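# Move an unpowered limp robot arm into a case

## Task

A spare robot arm weighing 5.7 kg, unpowered so its joints flop freely, sits on one desk. Place it inside the open case on the other desk. Done only if: the arm ends at rest inside the case, low enough that the lid could close (the lid itself stays open); no part of the arm ever drops freely more than a few centimetres; the case ends standing upright on its desk; the robot has released the arm and moved away, so nothing is held in place by the robot; and the robot has not fallen over or ended up tilted.

## Robot and tools

ROBOT. A wheeled base with two drive wheels and four passive casters, a central column, a head that tilts, and two six-joint arms (left, right), each ending in a two-finger parallel gripper. Folded, it measures 0.73 m long, 0.62 m wide and 1.88 m tall, with its front 0.40 m ahead of the column. The base can only drive forward/back and turn in place; it cannot slide sideways. Shoulders sit about 0.12 m ahead of the column and 1.46 m above the floor.

FRAMES. Base frame: origin on the floor midway between the drive wheels, under the column; x forward, y to the left, z up. left_hand and right_hand are reported in this frame as the point where the fingers meet (fingertips reach 8 mm further). Their quat_wxyz rotates (0,0,1) into the finger direction; the hand's y axis runs along the opening. Odometry frame = the base frame where the scene began; base_odometry counts wheel turns only, so slipping looks like travel. Heading is positive to the left, range -3.142 to 3.142.

execute_actions. Argument "actions": a list holding zero or one action. An action may contain "base", "joints" and "speeds"; its motions start together. "base" holds exactly one key: translate_m, a relative drive in metres from where the base last measured itself (-3 to 3, positive forward), or rotate_rad, a relative turn in radians (-3.2 to 3.2, positive counter-clockwise seen from above). "joints" is one dict for both arms and the head, keyed by joint name, with absolute targets: head_tilt_rad -0.61 to 1.308 (0 about level, positive looks down); for each side, left_/right_ joint1_rad -2.879 to 2.879, joint2_rad 0 to 3.141, joint3_rad 0 to 3.019, joint4_rad -1.692 to 1.57, joint5_rad -1.57 to 1.57 (hand swings toward the robot's right when positive), joint6_rad -2.094 to 2.094 (hand rolls clockwise seen from behind when positive), and gripper_m 0 (closed) to 0.093 m, the gap between fingertips. "speeds" caps base top speed for this action only: translate_m 0.05 to 0.8 m/s, rotate_rad 0.1 to 1 rad/s (defaults are the maxima); it does not slow arms. A base move needing over 8.667 s, an unknown key or an out-of-range value gets the call refused with no motion. No action runs beyond 15 s. "cameras": list of cam_head_left, cam_head_right, cam_left_wrist, cam_right_wrist, nav_camera, or "all"; omitted/null means all, [] means none. An empty actions list just reports state and images. Joints left out of an action may still be pushing toward earlier targets. If a result reports a stop, later motion calls in that same reply are skipped.

wait: "seconds" 0 to 10; nothing new commanded, returns state and images. zoom_image: "camera" plus "region" [x0, y0, x1, y1] in pixels of that camera's latest full image, at most 504x504, origin top-left. read_manual: optional "section", only "licences"; moves nothing. finished_scene: "scene" integer (1 or 2); irreversible, reports success.

ARM GEOMETRY. With left joint1 at -1.57 (right at +1.57) and joints 5, 6 at 0, the arm swings in a vertical plane facing forward, 0.23 m beside the column. Let a = j2 - 0.35, b = 1.05 + j2 - j3, c = b - j4 (c = 1.57 means fingers straight down). Hand ahead = 0.12 + 0.39 sin a + 0.38 cos b + 0.25 cos c; height = 1.46 + 0.39 cos a - 0.38 sin b - 0.25 sin c. Example: j2, j3, j4 = 0.93, 0.78, 0.14 gives 0.60 m ahead, 1.21 m up. Real hands sag lower and nearer the column, by up to about 5 cm, or about 12 cm under heavy or far loads. Empty reach is about 1 m from the shoulder, no lower than 0.47 m (so never the floor).

LOADS. Fingers down, one arm reliably carries up to 3.2 kg about 0.4 m ahead at 0.65-1.2 m height, 2 kg out to 0.6 m, 1 kg out to 0.8 m (0.9-1.2 m up). A grip holds roughly 2-6 kg depending on slipperiness. The 5.7 kg arm is beyond one arm's tested load, so plan to share it between both hands, support its floppy links, and lower it gently. To grip, command an opening smaller than the object; "off_target" is then expected. A reported opening 0.002 m or more above target means something is held. Fingers are 7 cm long; gripper body 10 x 7 cm; wrist camera sticks out 11 cm on one side.

RESULT LINES. base_status and joint_status give how each motion ended: done, off_target, contact_stop (base only, wheel stalled), time_out, not_followed, limit_stop_at_motor_heat. "joint command not followed" plus a "cause:" line means a self-collision check withheld an arm's targets; back each moved joint off at least 0.05 rad, or move the other arm away. on_its_own lists uncommanded activity; "held at" is a joint's held target, not its position. Also reported: joint_positions, left_hand/right_hand, base_odometry, turned_by_wheels vs turned_by_imu (a gap over about 4% and at least 0.05 rad means a bump or slip), base_tilt in degrees (forward/right positive), motor_effort for left_wheel and right_wheel in percent with peak in brackets, wheel_motors_off, Motor temperatures per arm joint, MOTOR HOT (from 85 °C) and OVER-TEMPERATURE FAULT (100 °C: that arm goes limp and drops its load), and a pictures line naming the images in order. Camera calibration lines (K, distortion, T_world_to_cam) come per camera.

CAMERAS. Head cameras look forward, tilted down by roughly head_tilt_rad. Wrist cameras are fisheye, look along the fingers tilted 0.62 rad toward the hand's +x; closed fingertips appear at image centre. nav_camera is low at the base front, facing forward.

CAUTIONS. Small target changes (under ~0.03 rad, 0.08 for joints 2 and 3) may not move a joint. Approach contact in ~0.05 rad steps from your last target. A blocked arm keeps pushing and heats up; resend its reported positions as targets to relax it (a loaded arm sinks a bit each time). If the base stalls, back off 0.05 m before turning again; desk tops 0.30-1.20 m high can slide over the base and hit the column. About 3 s of hard base pushing cuts the wheel motors for 2 s. Never let the arms collide or press on each other. Avoid drops, slams, tipping the case, and tilting the robot.

Each tool is called by a JSON object that holds its "fn" and its "kwargs".

## Session

{"fn": "execute_actions", "kwargs": {"actions": [{"joints":{"head_tilt_rad":0.6}}]}}

Scene clock: 0.73 s.
Motor temperatures (°C, as the motors report them): left_arm=[25 25 26 26 25 27] | right_arm=[25 24 27 26 27 24]
base_odometry: x=+0.000 y=+0.000 heading=+0.000 (m, m, rad; odometry frame)
turned_by_wheels: +0.000 (rad since the last result)
turned_by_imu: +0.000 (rad since the last result)
base_tilt: forward=+0.0 right=-0.2 (deg)
base_status: not commanded
joint_positions: head_tilt_rad=+0.618 left_joint1_rad=-1.600 left_joint2_rad=+0.917 left_joint3_rad=+0.384 left_joint4_rad=-0.987 left_joint5_rad=+0.019 left_joint6_rad=-0.063 left_gripper_m=+0.094 right_joint1_rad=+1.570 right_joint2_rad=+0.875 right_joint3_rad=+0.389 right_joint4_rad=-0.981 right_joint5_rad=+0.055 right_joint6_rad=-0.016 right_gripper_m=+0.095
joint_status: all done
wheel_motors_off: 0
motor_effort: left_wheel=-1(1) right_wheel=+2(3) (%)
left_hand: x=+0.1218 y=+0.2157 z=+1.2649 quat_wxyz=(+0.478, +0.019, -0.878, +0.001) (m; base frame)
right_hand: x=+0.1334 y=-0.2351 z=+1.2628 quat_wxyz=(+0.455, +0.019, -0.890, +0.021) (m; base frame)
pictures: cam_head_left, cam_head_right, cam_left_wrist, cam_right_wrist, nav_camera
camera_calibration (this result's frames):
cam_head_left: T_world_to_cam=[[0.0637729, -0.997861, 0.014358, 0.000889904], [-0.486349, -0.0436391, -0.872674, 1.36017], [0.871434, 0.0486699, -0.488091, 0.626456], [0, 0, 0, 1]] pos_world=[0.115543, 0.0297548, 1.49274]
cam_head_right: T_world_to_cam=[[0.0713363, -0.99737, 0.0127864, -0.0581482], [-0.505571, -0.0472051, -0.861492, 1.34306], [0.859831, 0.0549913, -0.507609, 0.660218], [0, 0, 0, 1]] pos_world=[0.115484, -0.0309024, 1.49291]
Images, in order (width x height): cam_head_left 504x504, cam_head_right 504x504, cam_left_wrist 616x616, cam_right_wrist 616x616, nav_camera 504x504.

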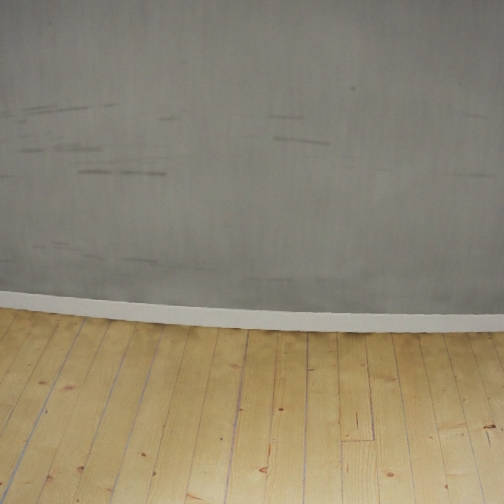

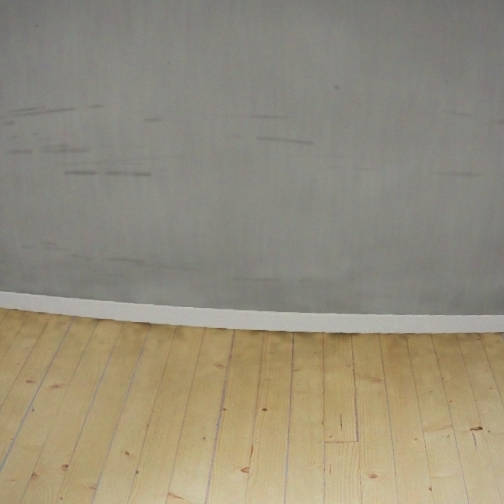

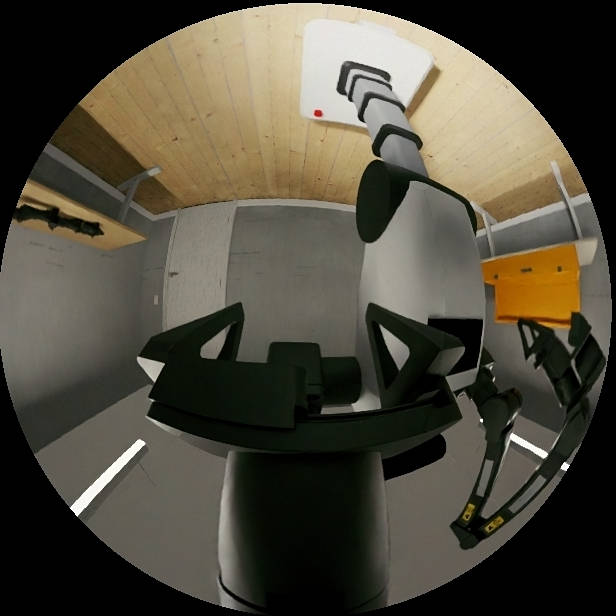

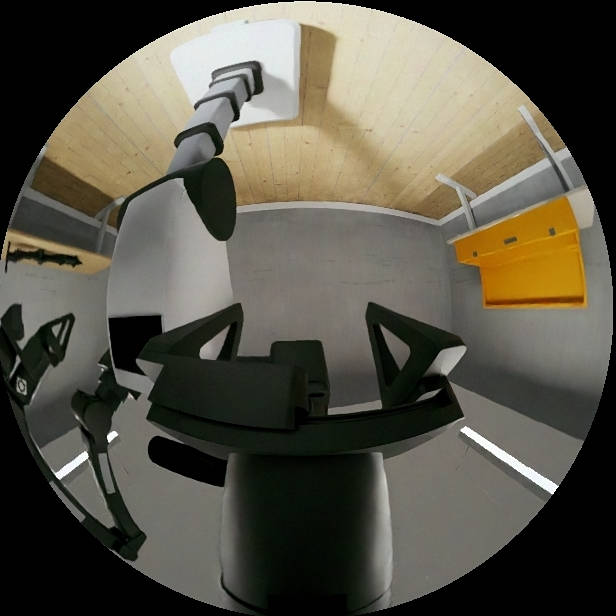

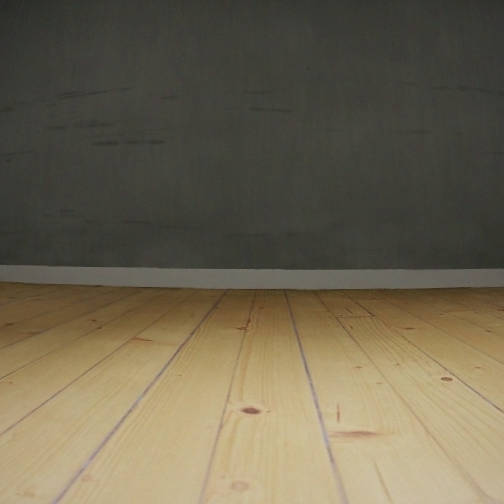

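{"fn": "execute_actions", "kwargs": {"actions": [{"base":{"rotate_rad":1.75}}], "cameras": ["cam_head_left","nav_camera"]}}

{"fn": "execute_actions", "kwargs": {"actions": [{"base":{"rotate_rad":3.0}}], "cameras": ["cam_head_left","nav_camera"]}}

Scene clock: 5.70 s.
Motor temperatures (°C, as the motors report them): left_arm=[25 25 26 26 25 27] | right_arm=[25 24 27 26 27 24]
base_odometry: x=+0.000 y=+0.000 heading=+1.749 (m, m, rad; odometry frame)
turned_by_wheels: +1.749 (rad since the last result)
turned_by_imu: +1.725 (rad since the last result)
base_tilt: forward=+0.0 right=-0.2 (deg)
base_status: done
joint_positions: head_tilt_rad=+0.618 left_joint1_rad=-1.600 left_joint2_rad=+0.917 left_joint3_rad=+0.384 left_joint4_rad=-0.987 left_joint5_rad=+0.019 left_joint6_rad=-0.063 left_gripper_m=+0.094 right_joint1_rad=+1.570 right_joint2_rad=+0.875 right_joint3_rad=+0.389 right_joint4_rad=-0.981 right_joint5_rad=+0.055 right_joint6_rad=-0.016 right_gripper_m=+0.095
joint_status: not commanded
wheel_motors_off: 0
motor_effort: left_wheel=-4(37) right_wheel=+4(39) (%)
left_hand: x=+0.1218 y=+0.2157 z=+1.2649 quat_wxyz=(+0.478, +0.019, -0.878, +0.001) (m; base frame)
right_hand: x=+0.1334 y=-0.2351 z=+1.2628 quat_wxyz=(+0.455, +0.019, -0.890, +0.021) (m; base frame)
pictures: cam_head_left, nav_camera
camera_calibration (this result's frames):
cam_head_left: T_world_to_cam=[[0.0637706, -0.997861, 0.014368, 0.000874708], [-0.486213, -0.0436391, -0.87275, 1.36028], [0.87151, 0.0486699, -0.487956, 0.626243], [0, 0, 0, 1]] pos_world=[0.115551, 0.0297548, 1.49275]
Images, in order (width x height): cam_head_left 504x504, nav_camera 504x504.

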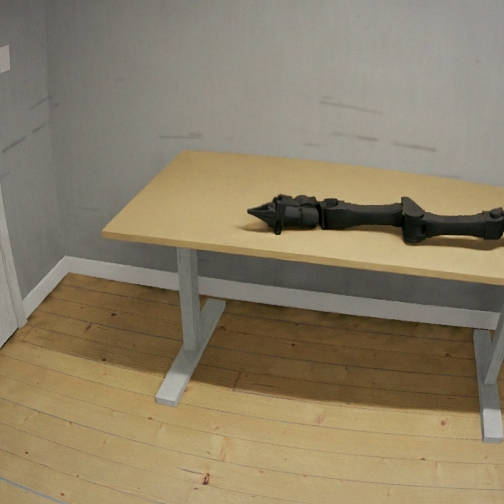

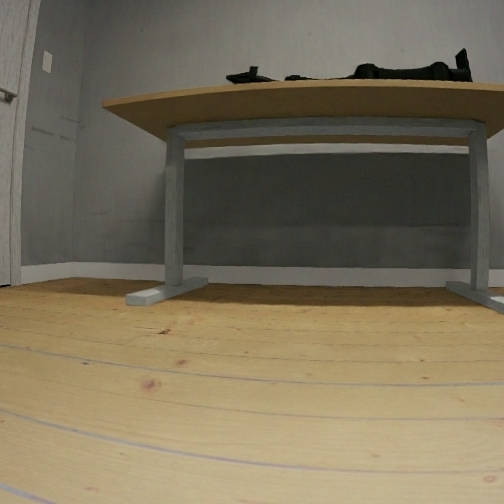

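Scene clock: 10.23 s.
Motor temperatures (°C, as the motors report them): left_arm=[25 25 26 26 25 27] | right_arm=[25 24 27 26 27 24]
base_odometry: x=+0.000 y=+0.000 heading=-1.535 (m, m, rad; odometry frame)
turned_by_wheels: +2.999 (rad since the last result)
turned_by_imu: +2.964 (rad since the last result)
base_tilt: forward=+0.0 right=-0.2 (deg)
base_status: done
joint_positions: head_tilt_rad=+0.618 left_joint1_rad=-1.600 left_joint2_rad=+0.917 left_joint3_rad=+0.384 left_joint4_rad=-0.987 left_joint5_rad=+0.019 left_joint6_rad=-0.063 left_gripper_m=+0.094 right_joint1_rad=+1.570 right_joint2_rad=+0.875 right_joint3_rad=+0.389 right_joint4_rad=-0.981 right_joint5_rad=+0.055 right_joint6_rad=-0.016 right_gripper_m=+0.095
joint_status: not commanded
wheel_motors_off: 0
motor_effort: left_wheel=-4(22) right_wheel=+4(23) (%)
left_hand: x=+0.1218 y=+0.2157 z=+1.2649 quat_wxyz=(+0.478, +0.019, -0.878, +0.001) (m; base frame)
right_hand: x=+0.1334 y=-0.2351 z=+1.2628 quat_wxyz=(+0.455, +0.019, -0.890, +0.021) (m; base frame)
pictures: cam_head_left, nav_camera
camera_calibration (this result's frames):
cam_head_left: T_world_to_cam=[[0.0637702, -0.997861, 0.01437, 0.000871585], [-0.486185, -0.0436391, -0.872766, 1.3603], [0.871526, 0.0486699, -0.487928, 0.626199], [0, 0, 0, 1]] pos_world=[0.115552, 0.0297548, 1.49275]
Images, in order (width x height): cam_head_left 504x504, nav_camera 504x504.

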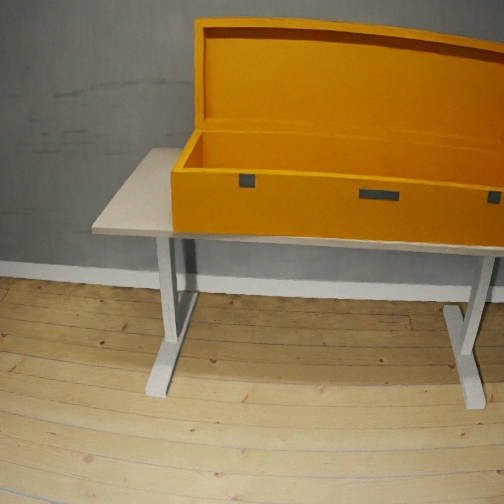

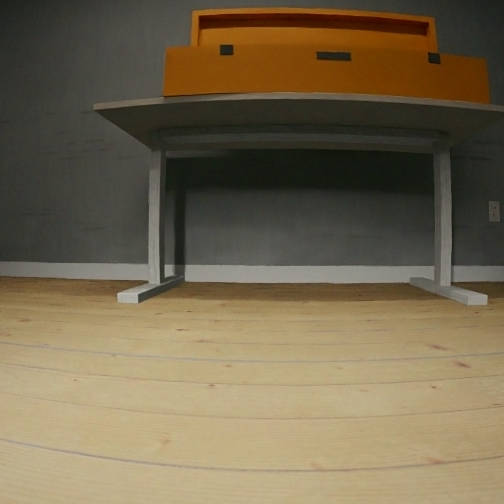

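{"fn": "execute_actions", "kwargs": {"actions": [{"base":{"rotate_rad":1.61}}], "cameras": []}}

{"fn": "execute_actions", "kwargs": {"actions": [{"base":{"translate_m":0.2}}], "cameras": []}}

{"fn": "execute_actions", "kwargs": {"actions": [{"base":{"rotate_rad":1.61}}], "cameras": []}}

{"fn": "execute_actions", "kwargs": {"actions": [{"base":{"translate_m":0.5},"joints":{"head_tilt_rad":0.8,"left_joint2_rad":0.85,"left_joint3_rad":0.85,"left_joint4_rad":-0.5,"right_joint2_rad":0.85,"right_joint3_rad":0.85,"right_joint4_rad":-0.5}}]}}

Scene clock: 19.03 s.
Motor temperatures (°C, as the motors report them): left_arm=[25 25 26 26 25 27] | right_arm=[25 24 27 26 27 24]
base_odometry: x=+0.000 y=+0.000 heading=+0.074 (m, m, rad; odometry frame)
turned_by_wheels: +1.609 (rad since the last result)
turned_by_imu: +1.590 (rad since the last result)
base_tilt: forward=-0.1 right=-0.2 (deg)
base_status: done
joint_positions: head_tilt_rad=+0.618 left_joint1_rad=-1.600 left_joint2_rad=+0.917 left_joint3_rad=+0.384 left_joint4_rad=-0.987 left_joint5_rad=+0.019 left_joint6_rad=-0.063 left_gripper_m=+0.094 right_joint1_rad=+1.570 right_joint2_rad=+0.875 right_joint3_rad=+0.389 right_joint4_rad=-0.981 right_joint5_rad=+0.055 right_joint6_rad=-0.016 right_gripper_m=+0.095
joint_status: not commanded
wheel_motors_off: 0
motor_effort: left_wheel=-4(21) right_wheel=+4(22) (%)
left_hand: x=+0.1218 y=+0.2157 z=+1.2649 quat_wxyz=(+0.478, +0.019, -0.878, +0.001) (m; base frame)
right_hand: x=+0.1334 y=-0.2351 z=+1.2628 quat_wxyz=(+0.455, +0.019, -0.890, +0.021) (m; base frame)
pictures: none
No camera images: the call's "cameras" was empty. Leave "cameras" out to get every camera's image.

Scene clock: 20.67 s.
Motor temperatures (°C, as the motors report them): left_arm=[25 25 26 26 25 27] | right_arm=[25 24 27 26 27 24]
base_odometry: x=+0.200 y=+0.015 heading=+0.075 (m, m, rad; odometry frame)
turned_by_wheels: +0.001 (rad since the last result)
turned_by_imu: +0.001 (rad since the last result)
base_tilt: forward=+0.1 right=-0.3 (deg)
base_status: done
joint_positions: head_tilt_rad=+0.617 left_joint1_rad=-1.600 left_joint2_rad=+0.917 left_joint3_rad=+0.386 left_joint4_rad=-0.987 left_joint5_rad=+0.019 left_joint6_rad=-0.063 left_gripper_m=+0.094 right_joint1_rad=+1.570 right_joint2_rad=+0.875 right_joint3_rad=+0.391 right_joint4_rad=-0.981 right_joint5_rad=+0.055 right_joint6_rad=-0.016 right_gripper_m=+0.095
joint_status: not commanded
wheel_motors_off: 0
motor_effort: left_wheel=+1(39) right_wheel=-1(52) (%)
left_hand: x=+0.1226 y=+0.2157 z=+1.2645 quat_wxyz=(+0.478, +0.019, -0.878, +0.001) (m; base frame)
right_hand: x=+0.1344 y=-0.2351 z=+1.2625 quat_wxyz=(+0.454, +0.019, -0.891, +0.021) (m; base frame)
pictures: none
No camera images: the call's "cameras" was empty. Leave "cameras" out to get every camera's image.

Scene clock: 23.83 s.
Motor temperatures (°C, as the motors report them): left_arm=[25 25 26 26 25 27] | right_arm=[25 24 27 26 27 24]
base_odometry: x=+0.200 y=+0.015 heading=+1.684 (m, m, rad; odometry frame)
turned_by_wheels: +1.609 (rad since the last result)
turned_by_imu: +1.588 (rad since the last result)
base_tilt: forward=-0.1 right=-0.2 (deg)
base_status: done
joint_positions: head_tilt_rad=+0.617 left_joint1_rad=-1.600 left_joint2_rad=+0.917 left_joint3_rad=+0.386 left_joint4_rad=-0.987 left_joint5_rad=+0.019 left_joint6_rad=-0.063 left_gripper_m=+0.094 right_joint1_rad=+1.570 right_joint2_rad=+0.875 right_joint3_rad=+0.391 right_joint4_rad=-0.981 right_joint5_rad=+0.055 right_joint6_rad=-0.016 right_gripper_m=+0.095
joint_status: not commanded
wheel_motors_off: 0
motor_effort: left_wheel=-4(38) right_wheel=+4(39) (%)
left_hand: x=+0.1226 y=+0.2157 z=+1.2645 quat_wxyz=(+0.478, +0.019, -0.878, +0.001) (m; base frame)
right_hand: x=+0.1344 y=-0.2351 z=+1.2625 quat_wxyz=(+0.454, +0.019, -0.891, +0.021) (m; base frame)
pictures: none
No camera images: the call's "cameras" was empty. Leave "cameras" out to get every camera's image.

Scene clock: 26.37 s.
Motor temperatures (°C, as the motors report them): left_arm=[25 26 27 26 25 27] | right_arm=[25 24 27 26 27 24]
base_odometry: x=+0.143 y=+0.512 heading=+1.684 (m, m, rad; odometry frame)
turned_by_wheels: +0.000 (rad since the last result)
turned_by_imu: +0.000 (rad since the last result)
base_tilt: forward=+0.1 right=-0.2 (deg)
base_status: done
joint_positions: head_tilt_rad=+0.803 left_joint1_rad=-1.600 left_joint2_rad=+0.858 left_joint3_rad=+0.844 left_joint4_rad=-0.508 left_joint5_rad=+0.019 left_joint6_rad=-0.063 left_gripper_m=+0.094 right_joint1_rad=+1.570 right_joint2_rad=+0.858 right_joint3_rad=+0.845 right_joint4_rad=-0.502 right_joint5_rad=+0.055 right_joint6_rad=-0.016 right_gripper_m=+0.095
joint_status: all done
wheel_motors_off: 0
motor_effort: left_wheel=+0(41) right_wheel=+0(51) (%)
left_hand: x=+0.4987 y=+0.2088 z=+1.2125 quat_wxyz=(+0.000, +0.024, -0.999, +0.022) (m; base frame)
right_hand: x=+0.5010 y=-0.2353 z=+1.2127 quat_wxyz=(-0.004, +0.008, -1.000, +0.028) (m; base frame)
pictures: cam_head_left, cam_head_right, cam_left_wrist, cam_right_wrist, nav_camera
camera_calibration (this result's frames):
cam_head_left: T_world_to_cam=[[0.0653254, -0.997861, 0.00239206, 0.0192399], [-0.63846, -0.0436391, -0.768417, 1.20722], [0.766878, 0.0486699, -0.639945, 0.865538], [0, 0, 0, 1]] pos_world=[0.10574, 0.0297548, 1.4815]
cam_head_right: T_world_to_cam=[[0.0724711, -0.99737, -0.000542968, -0.0376778], [-0.6553, -0.0472051, -0.753893, 1.18484], [0.751885, 0.0549913, -0.656997, 0.895672], [0, 0, 0, 1]] pos_world=[0.105713, -0.0309024, 1.48168]
cam_left_wrist: T_world_to_cam=[[0.0492881, -0.997832, 0.0436135, 0.127278], [-0.812748, -0.0146889, 0.58243, -0.290961], [-0.580527, -0.0641537, -0.81171, 1.41066], [0, 0, 0, 1]] pos_world=[0.576173, 0.213227, 1.30896]
cam_right_wrist: T_world_to_cam=[[0.013271, -0.998002, 0.0617729, -0.315965], [-0.807901, 0.025699, 0.588758, -0.301342], [-0.589169, -0.0577198, -0.805946, 1.38039], [0, 0, 0, 1]] pos_world=[0.574022, -0.227914, 1.30946]
Images, in order (width x height): cam_head_left 504x504, cam_head_right 504x504, cam_left_wrist 616x616, cam_right_wrist 616x616, nav_camera 504x504.

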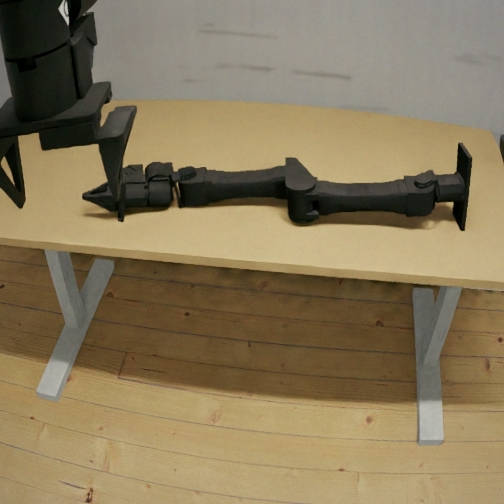

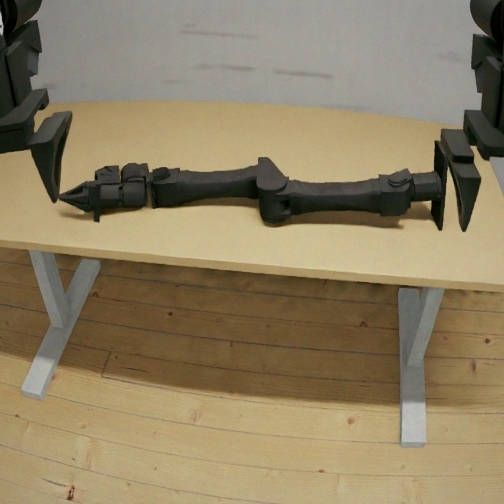

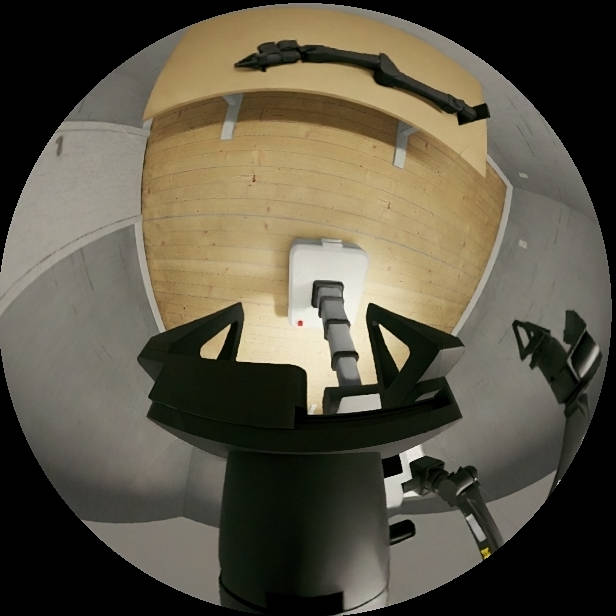

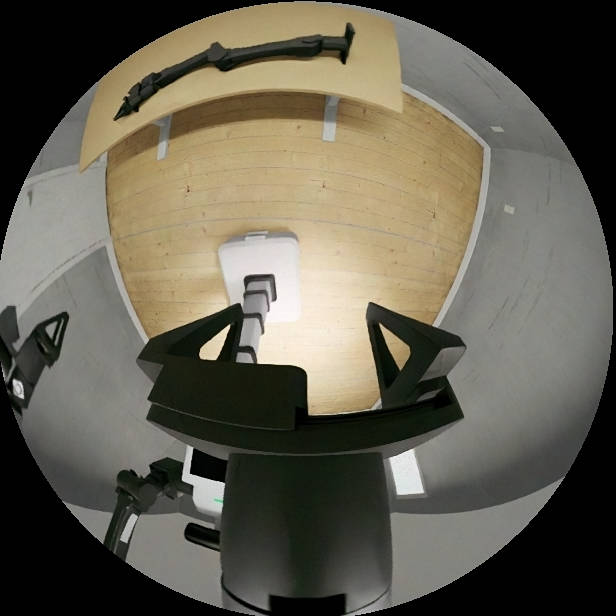

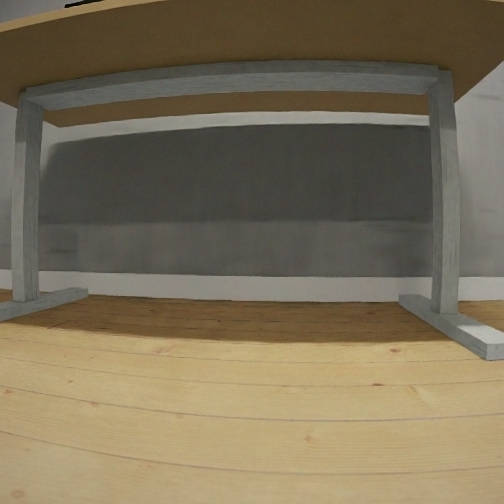

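{"fn": "execute_actions", "kwargs": {"actions": [{"base":{"translate_m":0.66},"speeds":{"translate_m":0.4},"joints":{"head_tilt_rad":1.1,"left_joint6_rad":1.57,"right_joint6_rad":1.57,"left_joint2_rad":0.7,"left_joint3_rad":0.9,"left_joint4_rad":-0.72,"right_joint2_rad":0.7,"right_joint3_rad":0.9,"right_joint4_rad":-0.72}}]}}

Scene clock: 33.57 s.
Motor temperatures (°C, as the motors report them): left_arm=[25 26 27 26 25 27] | right_arm=[25 25 28 26 27 24]
base_odometry: x=+0.069 y=+1.168 heading=+1.684 (m, m, rad; odometry frame)
turned_by_wheels: +0.000 (rad since the last result)
turned_by_imu: +0.000 (rad since the last result)
base_tilt: forward=+0.0 right=-0.2 (deg)
base_status: done
joint_positions: head_tilt_rad=+1.100 left_joint1_rad=-1.600 left_joint2_rad=+0.687 left_joint3_rad=+0.872 left_joint4_rad=-0.707 left_joint5_rad=+0.019 left_joint6_rad=+1.558 left_gripper_m=+0.094 right_joint1_rad=+1.570 right_joint2_rad=+0.688 right_joint3_rad=+0.872 right_joint4_rad=-0.712 right_joint5_rad=+0.055 right_joint6_rad=+1.559 right_gripper_m=+0.095
joint_status: all done
wheel_motors_off: 0
motor_effort: left_wheel=+0(28) right_wheel=+0(31) (%)
left_hand: x=+0.5013 y=+0.2105 z=+1.2832 quat_wxyz=(-0.016, -0.708, -0.706, +0.015) (m; base frame)
right_hand: x=+0.5001 y=-0.2353 z=+1.2828 quat_wxyz=(-0.018, -0.703, -0.711, +0.021) (m; base frame)
pictures: cam_head_left, cam_head_right, cam_left_wrist, cam_right_wrist, nav_camera
camera_calibration (this result's frames):
cam_head_left: T_world_to_cam=[[0.063163, -0.997861, -0.0168393, 0.0489643], [-0.835464, -0.0436391, -0.547809, 0.87733], [0.545903, 0.0486699, -0.836434, 1.17918], [0, 0, 0, 1]] pos_world=[0.086168, 0.0297548, 1.46774]
cam_head_right: T_world_to_cam=[[0.0691363, -0.99737, -0.0217379, -0.00487085], [-0.847314, -0.0472051, -0.528991, 0.848091], [0.526574, 0.0549913, -0.848349, 1.20162], [0, 0, 0, 1]] pos_world=[0.0861943, -0.0309024, 1.46792]
cam_left_wrist: T_world_to_cam=[[-0.999997, 0.000301674, -0.00262077, 0.501013], [-0.00117414, 0.838724, 0.544556, -0.867974], [0.00236238, 0.544557, -0.838721, 1.08403], [0, 0, 0, 1]] pos_world=[0.497431, 0.137525, 1.38317]
cam_right_wrist: T_world_to_cam=[[-0.999889, -0.00946773, 0.0115317, 0.483433], [-0.00155988, 0.834979, 0.55028, -0.506893], [-0.0148386, 0.550201, -0.8349, 1.32929], [0, 0, 0, 1]] pos_world=[0.502313, -0.303554, 1.38318]
Images, in order (width x height): cam_head_left 504x504, cam_head_right 504x504, cam_left_wrist 616x616, cam_right_wrist 616x616, nav_camera 504x504.

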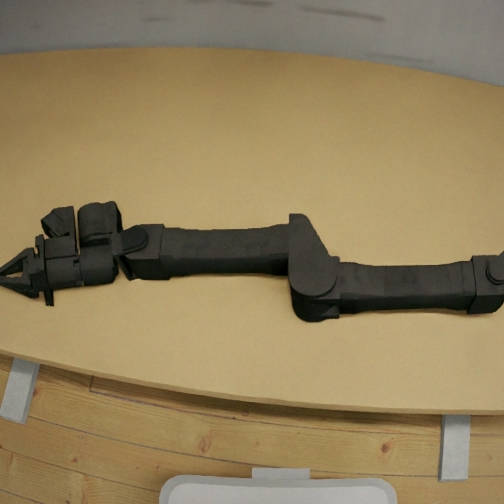

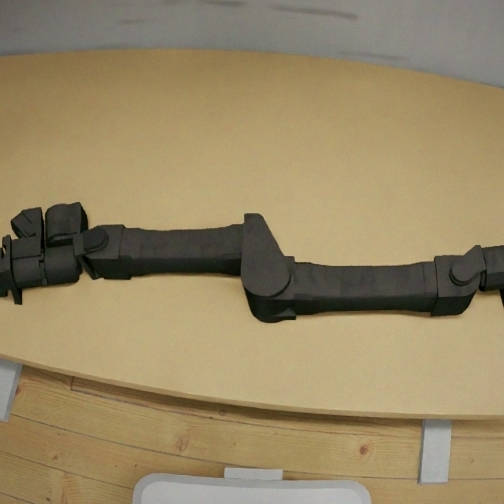

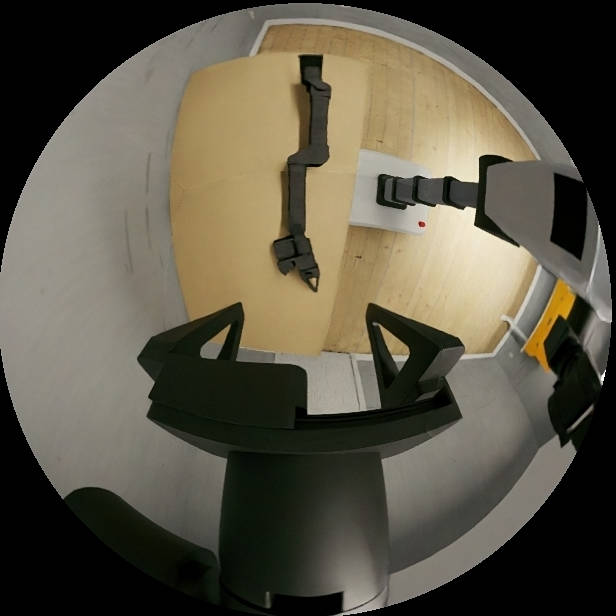

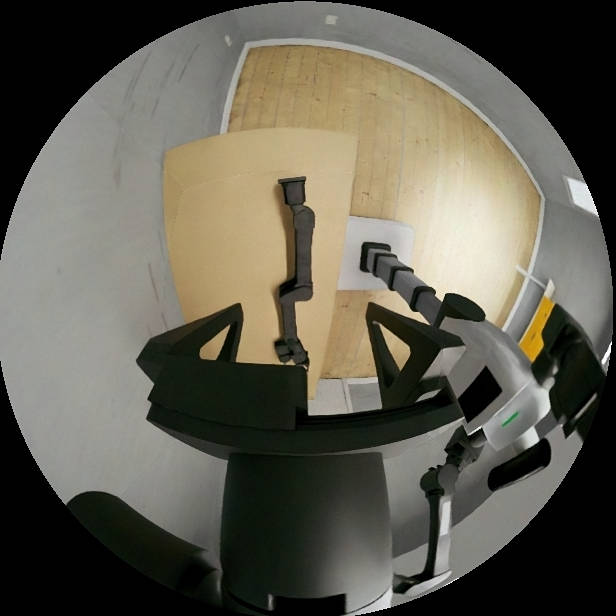

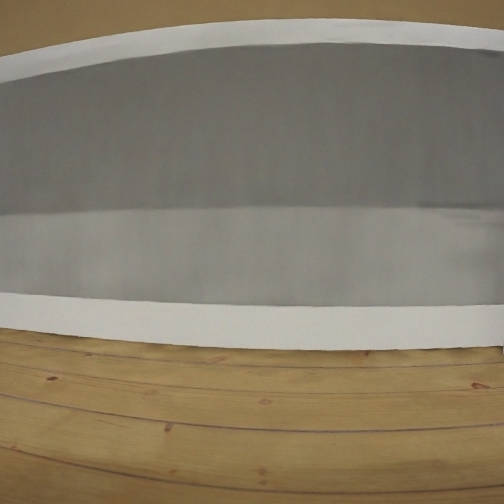

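{"fn": "execute_actions", "kwargs": {"actions": [{"joints":{"left_joint1_rad":-1.72,"right_joint1_rad":1.65,"left_joint2_rad":1.69,"left_joint3_rad":1.22,"left_joint4_rad":-0.05,"right_joint2_rad":1.69,"right_joint3_rad":1.22,"right_joint4_rad":-0.05}}], "cameras": ["cam_head_left","cam_left_wrist","cam_right_wrist"]}}

Scene clock: 39.20 s.
Motor temperatures (°C, as the motors report them): left_arm=[25 26 28 26 25 27] | right_arm=[25 25 28 26 27 24]
base_odometry: x=+0.069 y=+1.168 heading=+1.684 (m, m, rad; odometry frame)
turned_by_wheels: +0.000 (rad since the last result)
turned_by_imu: -0.001 (rad since the last result)
base_tilt: forward=+0.0 right=-0.2 (deg)
base_status: not commanded
joint_positions: head_tilt_rad=+1.100 left_joint1_rad=-1.726 left_joint2_rad=+1.716 left_joint3_rad=+1.216 left_joint4_rad=-0.065 left_joint5_rad=+0.019 left_joint6_rad=+1.559 left_gripper_m=+0.094 right_joint1_rad=+1.655 right_joint2_rad=+1.716 right_joint3_rad=+1.219 right_joint4_rad=-0.060 right_joint5_rad=+0.055 right_joint6_rad=+1.560 right_gripper_m=+0.095
joint_status: all done
wheel_motors_off: 0
motor_effort: left_wheel=+0(3) right_wheel=+0(3) (%)
left_hand: x=+0.4957 y=+0.1149 z=+0.9133 quat_wxyz=(-0.039, -0.729, -0.680, +0.069) (m; base frame)
right_hand: x=+0.5019 y=-0.1771 z=+0.9071 quat_wxyz=(+0.018, -0.687, -0.726, +0.005) (m; base frame)
pictures: cam_head_left, cam_left_wrist, cam_right_wrist
camera_calibration (this result's frames):
cam_head_left: T_world_to_cam=[[0.063163, -0.997861, -0.0168393, 0.0489643], [-0.835464, -0.0436391, -0.547809, 0.87733], [0.545903, 0.0486699, -0.836434, 1.17918], [0, 0, 0, 1]] pos_world=[0.086168, 0.0297548, 1.46774]
cam_left_wrist: T_world_to_cam=[[-0.996923, 0.0695905, 0.0360881, 0.449629], [0.0783876, 0.889443, 0.450274, -0.545459], [-0.000763477, 0.451718, -0.892161, 0.886931], [0, 0, 0, 1]] pos_world=[0.49168, 0.0532228, 1.02066]
cam_right_wrist: T_world_to_cam=[[-0.997844, -0.0536619, 0.0377835, 0.457448], [-0.0194987, 0.79212, 0.610054, -0.401454], [-0.0626658, 0.608002, -0.791458, 0.978472], [0, 0, 0, 1]] pos_world=[0.509951, -0.252366, 1.00204]
Images, in order (width x height): cam_head_left 504x504, cam_left_wrist 616x616, cam_right_wrist 616x616.

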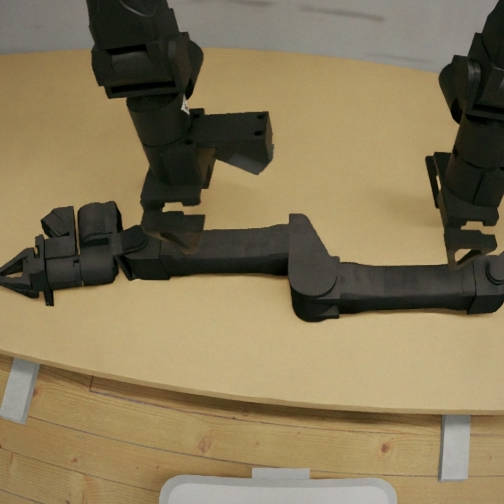

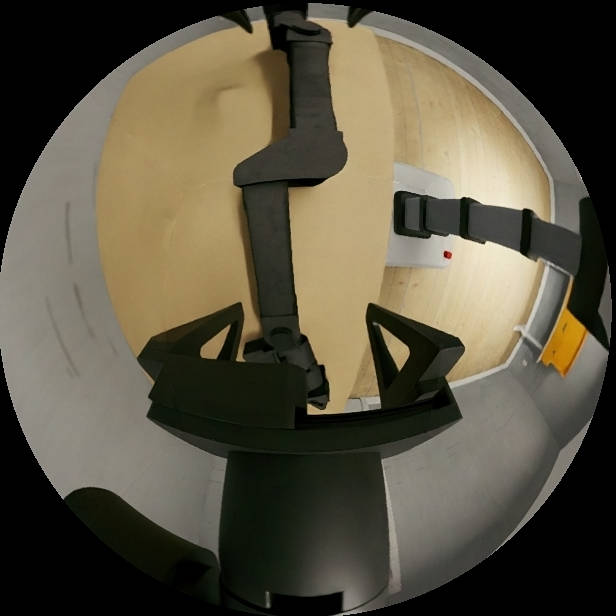

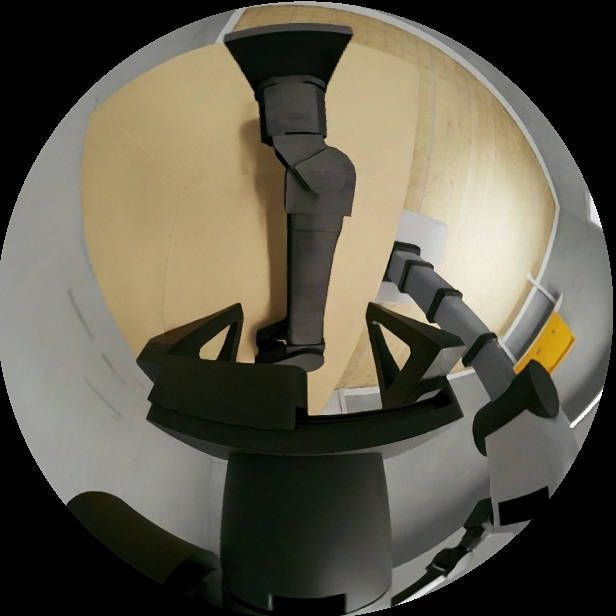

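{"fn": "execute_actions", "kwargs": {"actions": [{"joints":{"left_joint1_rad":-1.68,"left_joint2_rad":1.85,"left_joint3_rad":1.42,"left_joint4_rad":-0.1,"right_joint2_rad":1.85,"right_joint3_rad":1.36,"right_joint4_rad":-0.04}}], "cameras": []}}

{"fn": "execute_actions", "kwargs": {"actions": [{"joints":{"left_joint2_rad":1.97,"left_joint3_rad":1.59,"left_joint4_rad":-0.11,"right_joint2_rad":1.97,"right_joint3_rad":1.51,"right_joint4_rad":-0.03}}], "cameras": ["cam_head_left","cam_left_wrist","cam_right_wrist"]}}

Scene clock: 42.53 s.
Motor temperatures (°C, as the motors report them): left_arm=[25 26 27 26 25 27] | right_arm=[25 25 28 26 27 24]
base_odometry: x=+0.069 y=+1.168 heading=+1.684 (m, m, rad; odometry frame)
turned_by_wheels: +0.000 (rad since the last result)
turned_by_imu: -0.001 (rad since the last result)
base_tilt: forward=+0.1 right=-0.3 (deg)
base_status: not commanded
joint_positions: head_tilt_rad=+1.100 left_joint1_rad=-1.676 left_joint2_rad=+1.830 left_joint3_rad=+1.420 left_joint4_rad=-0.091 left_joint5_rad=+0.019 left_joint6_rad=+1.559 left_gripper_m=+0.094 right_joint1_rad=+1.655 right_joint2_rad=+1.832 right_joint3_rad=+1.357 right_joint4_rad=-0.043 right_joint5_rad=+0.055 right_joint6_rad=+1.560 right_gripper_m=+0.095
joint_status: all done
wheel_motors_off: 0
motor_effort: left_wheel=-1(2) right_wheel=+0(2) (%)
left_hand: x=+0.5541 y=+0.1427 z=+0.8684 quat_wxyz=(-0.047, -0.720, -0.692, +0.031) (m; base frame)
right_hand: x=+0.5263 y=-0.1729 z=+0.8633 quat_wxyz=(+0.004, -0.688, -0.725, -0.009) (m; base frame)
pictures: none
No camera images: the call's "cameras" was empty. Leave "cameras" out to get every camera's image.

Scene clock: 43.40 s.
Motor temperatures (°C, as the motors report them): left_arm=[25 26 27 26 25 27] | right_arm=[25 25 28 26 27 24]
base_odometry: x=+0.069 y=+1.168 heading=+1.684 (m, m, rad; odometry frame)
turned_by_wheels: +0.000 (rad since the last result)
turned_by_imu: +0.000 (rad since the last result)
base_tilt: forward=+0.0 right=-0.2 (deg)
base_status: not commanded
joint_positions: head_tilt_rad=+1.100 left_joint1_rad=-1.676 left_joint2_rad=+1.958 left_joint3_rad=+1.580 left_joint4_rad=-0.097 left_joint5_rad=+0.019 left_joint6_rad=+1.559 left_gripper_m=+0.094 right_joint1_rad=+1.655 right_joint2_rad=+1.927 right_joint3_rad=+1.494 right_joint4_rad=-0.044 right_joint5_rad=+0.055 right_joint6_rad=+1.562 right_gripper_m=+0.095
joint_status: all done
wheel_motors_off: 0
motor_effort: left_wheel=+0(2) right_wheel=+1(1) (%)
left_hand: x=+0.5733 y=+0.1374 z=+0.8210 quat_wxyz=(-0.056, -0.719, -0.692, +0.023) (m; base frame)
right_hand: x=+0.5531 y=-0.1691 z=+0.8281 quat_wxyz=(-0.010, -0.690, -0.724, -0.023) (m; base frame)
pictures: cam_head_left, cam_left_wrist, cam_right_wrist
camera_calibration (this result's frames):
cam_head_left: T_world_to_cam=[[0.063163, -0.997861, -0.0168393, 0.0489643], [-0.835464, -0.0436391, -0.547809, 0.87733], [0.545903, 0.0486699, -0.836434, 1.17918], [0, 0, 0, 1]] pos_world=[0.086168, 0.0297548, 1.46774]
cam_left_wrist: T_world_to_cam=[[-0.998119, 0.0344917, -0.0506833, 0.605545], [0.00541017, 0.873052, 0.487597, -0.51654], [0.0610672, 0.486406, -0.871596, 0.737328], [0, 0, 0, 1]] pos_world=[0.562174, 0.0714395, 0.925207]
cam_right_wrist: T_world_to_cam=[[-0.998075, -0.0465849, -0.0409325, 0.578482], [-0.0618848, 0.790643, 0.609141, -0.33472], [0.00398619, 0.610502, -0.792005, 0.878279], [0, 0, 0, 1]] pos_world=[0.553154, -0.244599, 0.923171]
Images, in order (width x height): cam_head_left 504x504, cam_left_wrist 616x616, cam_right_wrist 616x616.

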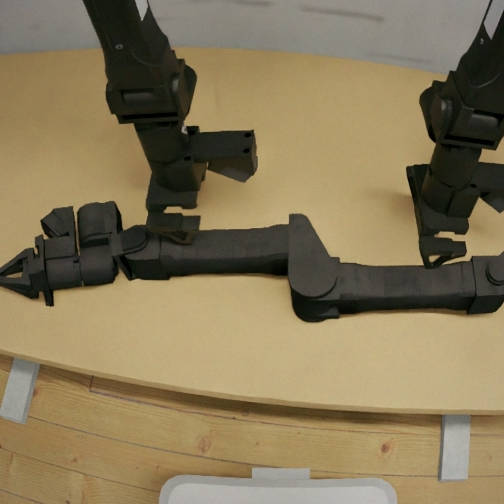

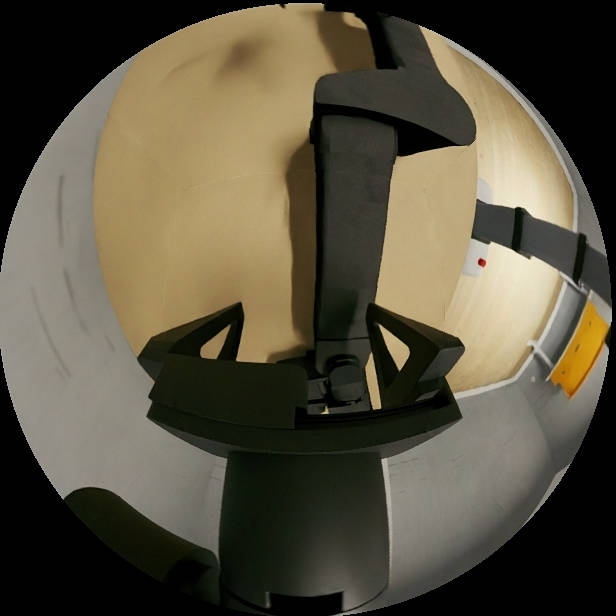

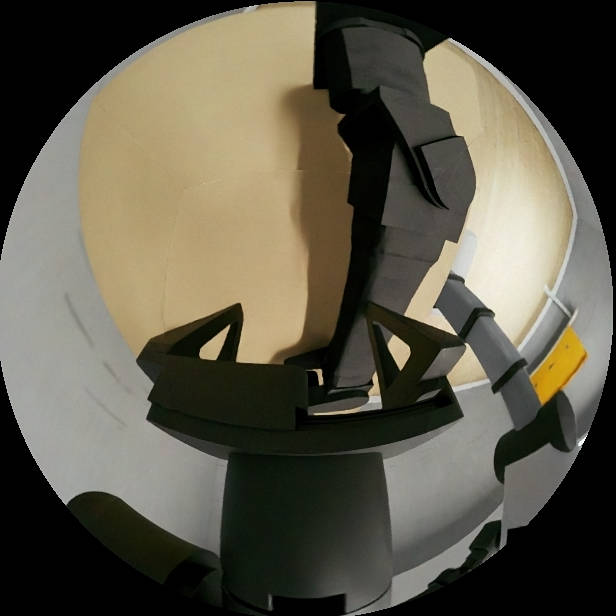

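{"fn": "execute_actions", "kwargs": {"actions": [{"joints":{"left_joint2_rad":1.85,"left_joint3_rad":1.47,"right_joint2_rad":1.83,"right_joint3_rad":1.39}}], "cameras": []}}

{"fn": "execute_actions", "kwargs": {"actions": [{"base":{"translate_m":-0.045}}], "cameras": []}}

{"fn": "execute_actions", "kwargs": {"actions": [{"joints":{"left_joint2_rad":2.0,"left_joint3_rad":1.6,"right_joint2_rad":1.98,"right_joint3_rad":1.52}}], "cameras": ["cam_head_left","cam_left_wrist","cam_right_wrist"]}}

Scene clock: 46.73 s.
Motor temperatures (°C, as the motors report them): left_arm=[25 27 27 26 25 27] | right_arm=[25 25 28 26 27 24]
base_odometry: x=+0.069 y=+1.168 heading=+1.684 (m, m, rad; odometry frame)
turned_by_wheels: +0.000 (rad since the last result)
turned_by_imu: -0.001 (rad since the last result)
base_tilt: forward=+0.0 right=-0.3 (deg)
base_status: not commanded
joint_positions: head_tilt_rad=+1.100 left_joint1_rad=-1.676 left_joint2_rad=+1.870 left_joint3_rad=+1.463 left_joint4_rad=-0.099 left_joint5_rad=+0.019 left_joint6_rad=+1.559 left_gripper_m=+0.094 right_joint1_rad=+1.655 right_joint2_rad=+1.854 right_joint3_rad=+1.386 right_joint4_rad=-0.036 right_joint5_rad=+0.055 right_joint6_rad=+1.562 right_gripper_m=+0.095
joint_status: all done
wheel_motors_off: 0
motor_effort: left_wheel=-1(1) right_wheel=+0(1) (%)
left_hand: x=+0.5549 y=+0.1413 z=+0.8532 quat_wxyz=(-0.045, -0.720, -0.692, +0.033) (m; base frame)
right_hand: x=+0.5328 y=-0.1721 z=+0.8550 quat_wxyz=(-0.001, -0.689, -0.724, -0.014) (m; base frame)
pictures: none
No camera images: the call's "cameras" was empty. Leave "cameras" out to get every camera's image.

Scene clock: 47.73 s.
Motor temperatures (°C, as the motors report them): left_arm=[25 27 27 26 25 27] | right_arm=[25 25 28 26 27 24]
base_odometry: x=+0.074 y=+1.123 heading=+1.684 (m, m, rad; odometry frame)
turned_by_wheels: +0.000 (rad since the last result)
turned_by_imu: +0.000 (rad since the last result)
base_tilt: forward=+0.0 right=-0.3 (deg)
base_status: done
joint_positions: head_tilt_rad=+1.100 left_joint1_rad=-1.676 left_joint2_rad=+1.869 left_joint3_rad=+1.465 left_joint4_rad=-0.099 left_joint5_rad=+0.019 left_joint6_rad=+1.559 left_gripper_m=+0.094 right_joint1_rad=+1.655 right_joint2_rad=+1.851 right_joint3_rad=+1.386 right_joint4_rad=-0.036 right_joint5_rad=+0.055 right_joint6_rad=+1.562 right_gripper_m=+0.095
joint_status: not commanded
wheel_motors_off: 0
motor_effort: left_wheel=+0(28) right_wheel=+0(31) (%)
left_hand: x=+0.5565 y=+0.1412 z=+0.8538 quat_wxyz=(-0.046, -0.720, -0.692, +0.032) (m; base frame)
right_hand: x=+0.5344 y=-0.1721 z=+0.8561 quat_wxyz=(-0.002, -0.689, -0.724, -0.015) (m; base frame)
pictures: none
No camera images: the call's "cameras" was empty. Leave "cameras" out to get every camera's image.

Scene clock: 48.67 s.
Motor temperatures (°C, as the motors report them): left_arm=[25 27 27 26 25 27] | right_arm=[25 25 28 26 27 24]
base_odometry: x=+0.074 y=+1.123 heading=+1.684 (m, m, rad; odometry frame)
turned_by_wheels: +0.000 (rad since the last result)
turned_by_imu: +0.000 (rad since the last result)
base_tilt: forward=+0.0 right=-0.2 (deg)
base_status: not commanded
joint_positions: head_tilt_rad=+1.100 left_joint1_rad=-1.676 left_joint2_rad=+1.984 left_joint3_rad=+1.598 left_joint4_rad=-0.099 left_joint5_rad=+0.019 left_joint6_rad=+1.559 left_gripper_m=+0.094 right_joint1_rad=+1.655 right_joint2_rad=+1.930 right_joint3_rad=+1.531 right_joint4_rad=-0.033 right_joint5_rad=+0.055 right_joint6_rad=+1.562 right_gripper_m=+0.095
joint_status: all done
wheel_motors_off: 0
motor_effort: left_wheel=+0(1) right_wheel=-1(1) (%)
left_hand: x=+0.5674 y=+0.1367 z=+0.8107 quat_wxyz=(-0.053, -0.720, -0.692, +0.026) (m; base frame)
right_hand: x=+0.5775 y=-0.1683 z=+0.8293 quat_wxyz=(-0.026, -0.690, -0.722, -0.040) (m; base frame)
pictures: cam_head_left, cam_left_wrist, cam_right_wrist
camera_calibration (this result's frames):
cam_head_left: T_world_to_cam=[[0.0631537, -0.997861, -0.0168742, 0.0490184], [-0.835767, -0.0436391, -0.547348, 0.876635], [0.545441, 0.0486699, -0.836735, 1.17967], [0, 0, 0, 1]] pos_world=[0.0861281, 0.0297548, 1.46772]
cam_left_wrist: T_world_to_cam=[[-0.998539, 0.0354129, -0.0408177, 0.591299], [0.0110064, 0.872791, 0.487969, -0.514374], [0.0529058, 0.486807, -0.871906, 0.733836], [0, 0, 0, 1]] pos_world=[0.557272, 0.0707645, 0.91497]
cam_right_wrist: T_world_to_cam=[[-0.995294, -0.0429507, -0.0868616, 0.640081], [-0.0870939, 0.789463, 0.607588, -0.318887], [0.0424777, 0.612294, -0.789488, 0.854627], [0, 0, 0, 1]] pos_world=[0.572993, -0.244041, 0.924068]
Images, in order (width x height): cam_head_left 504x504, cam_left_wrist 616x616, cam_right_wrist 616x616.

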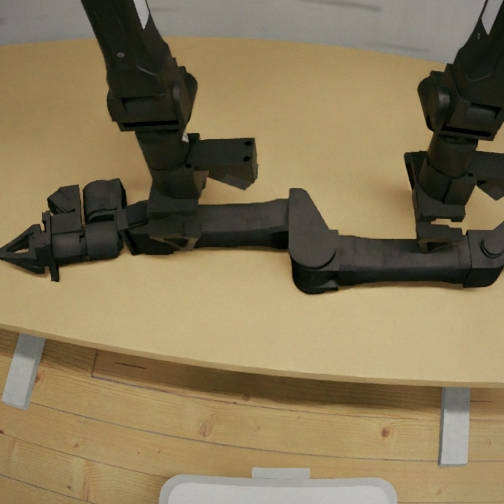

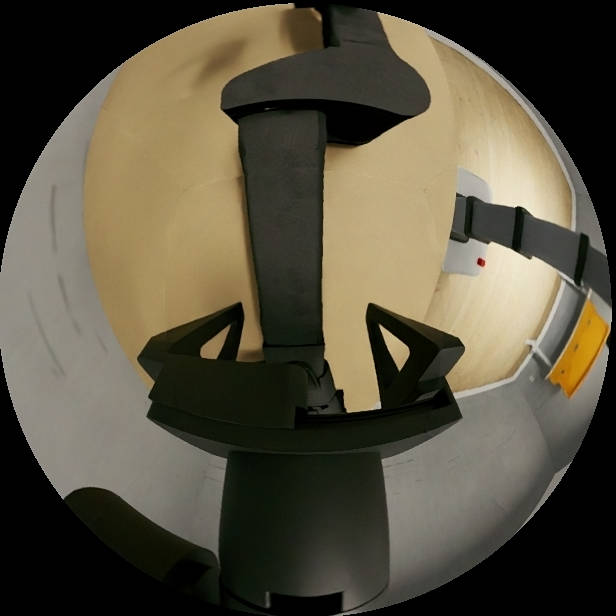

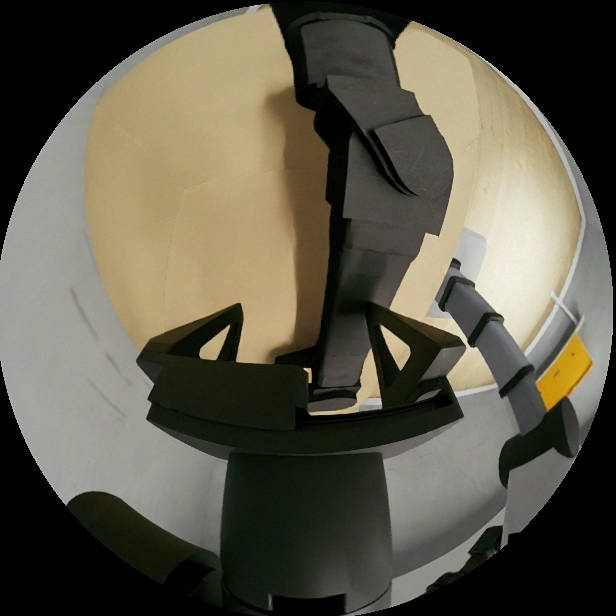

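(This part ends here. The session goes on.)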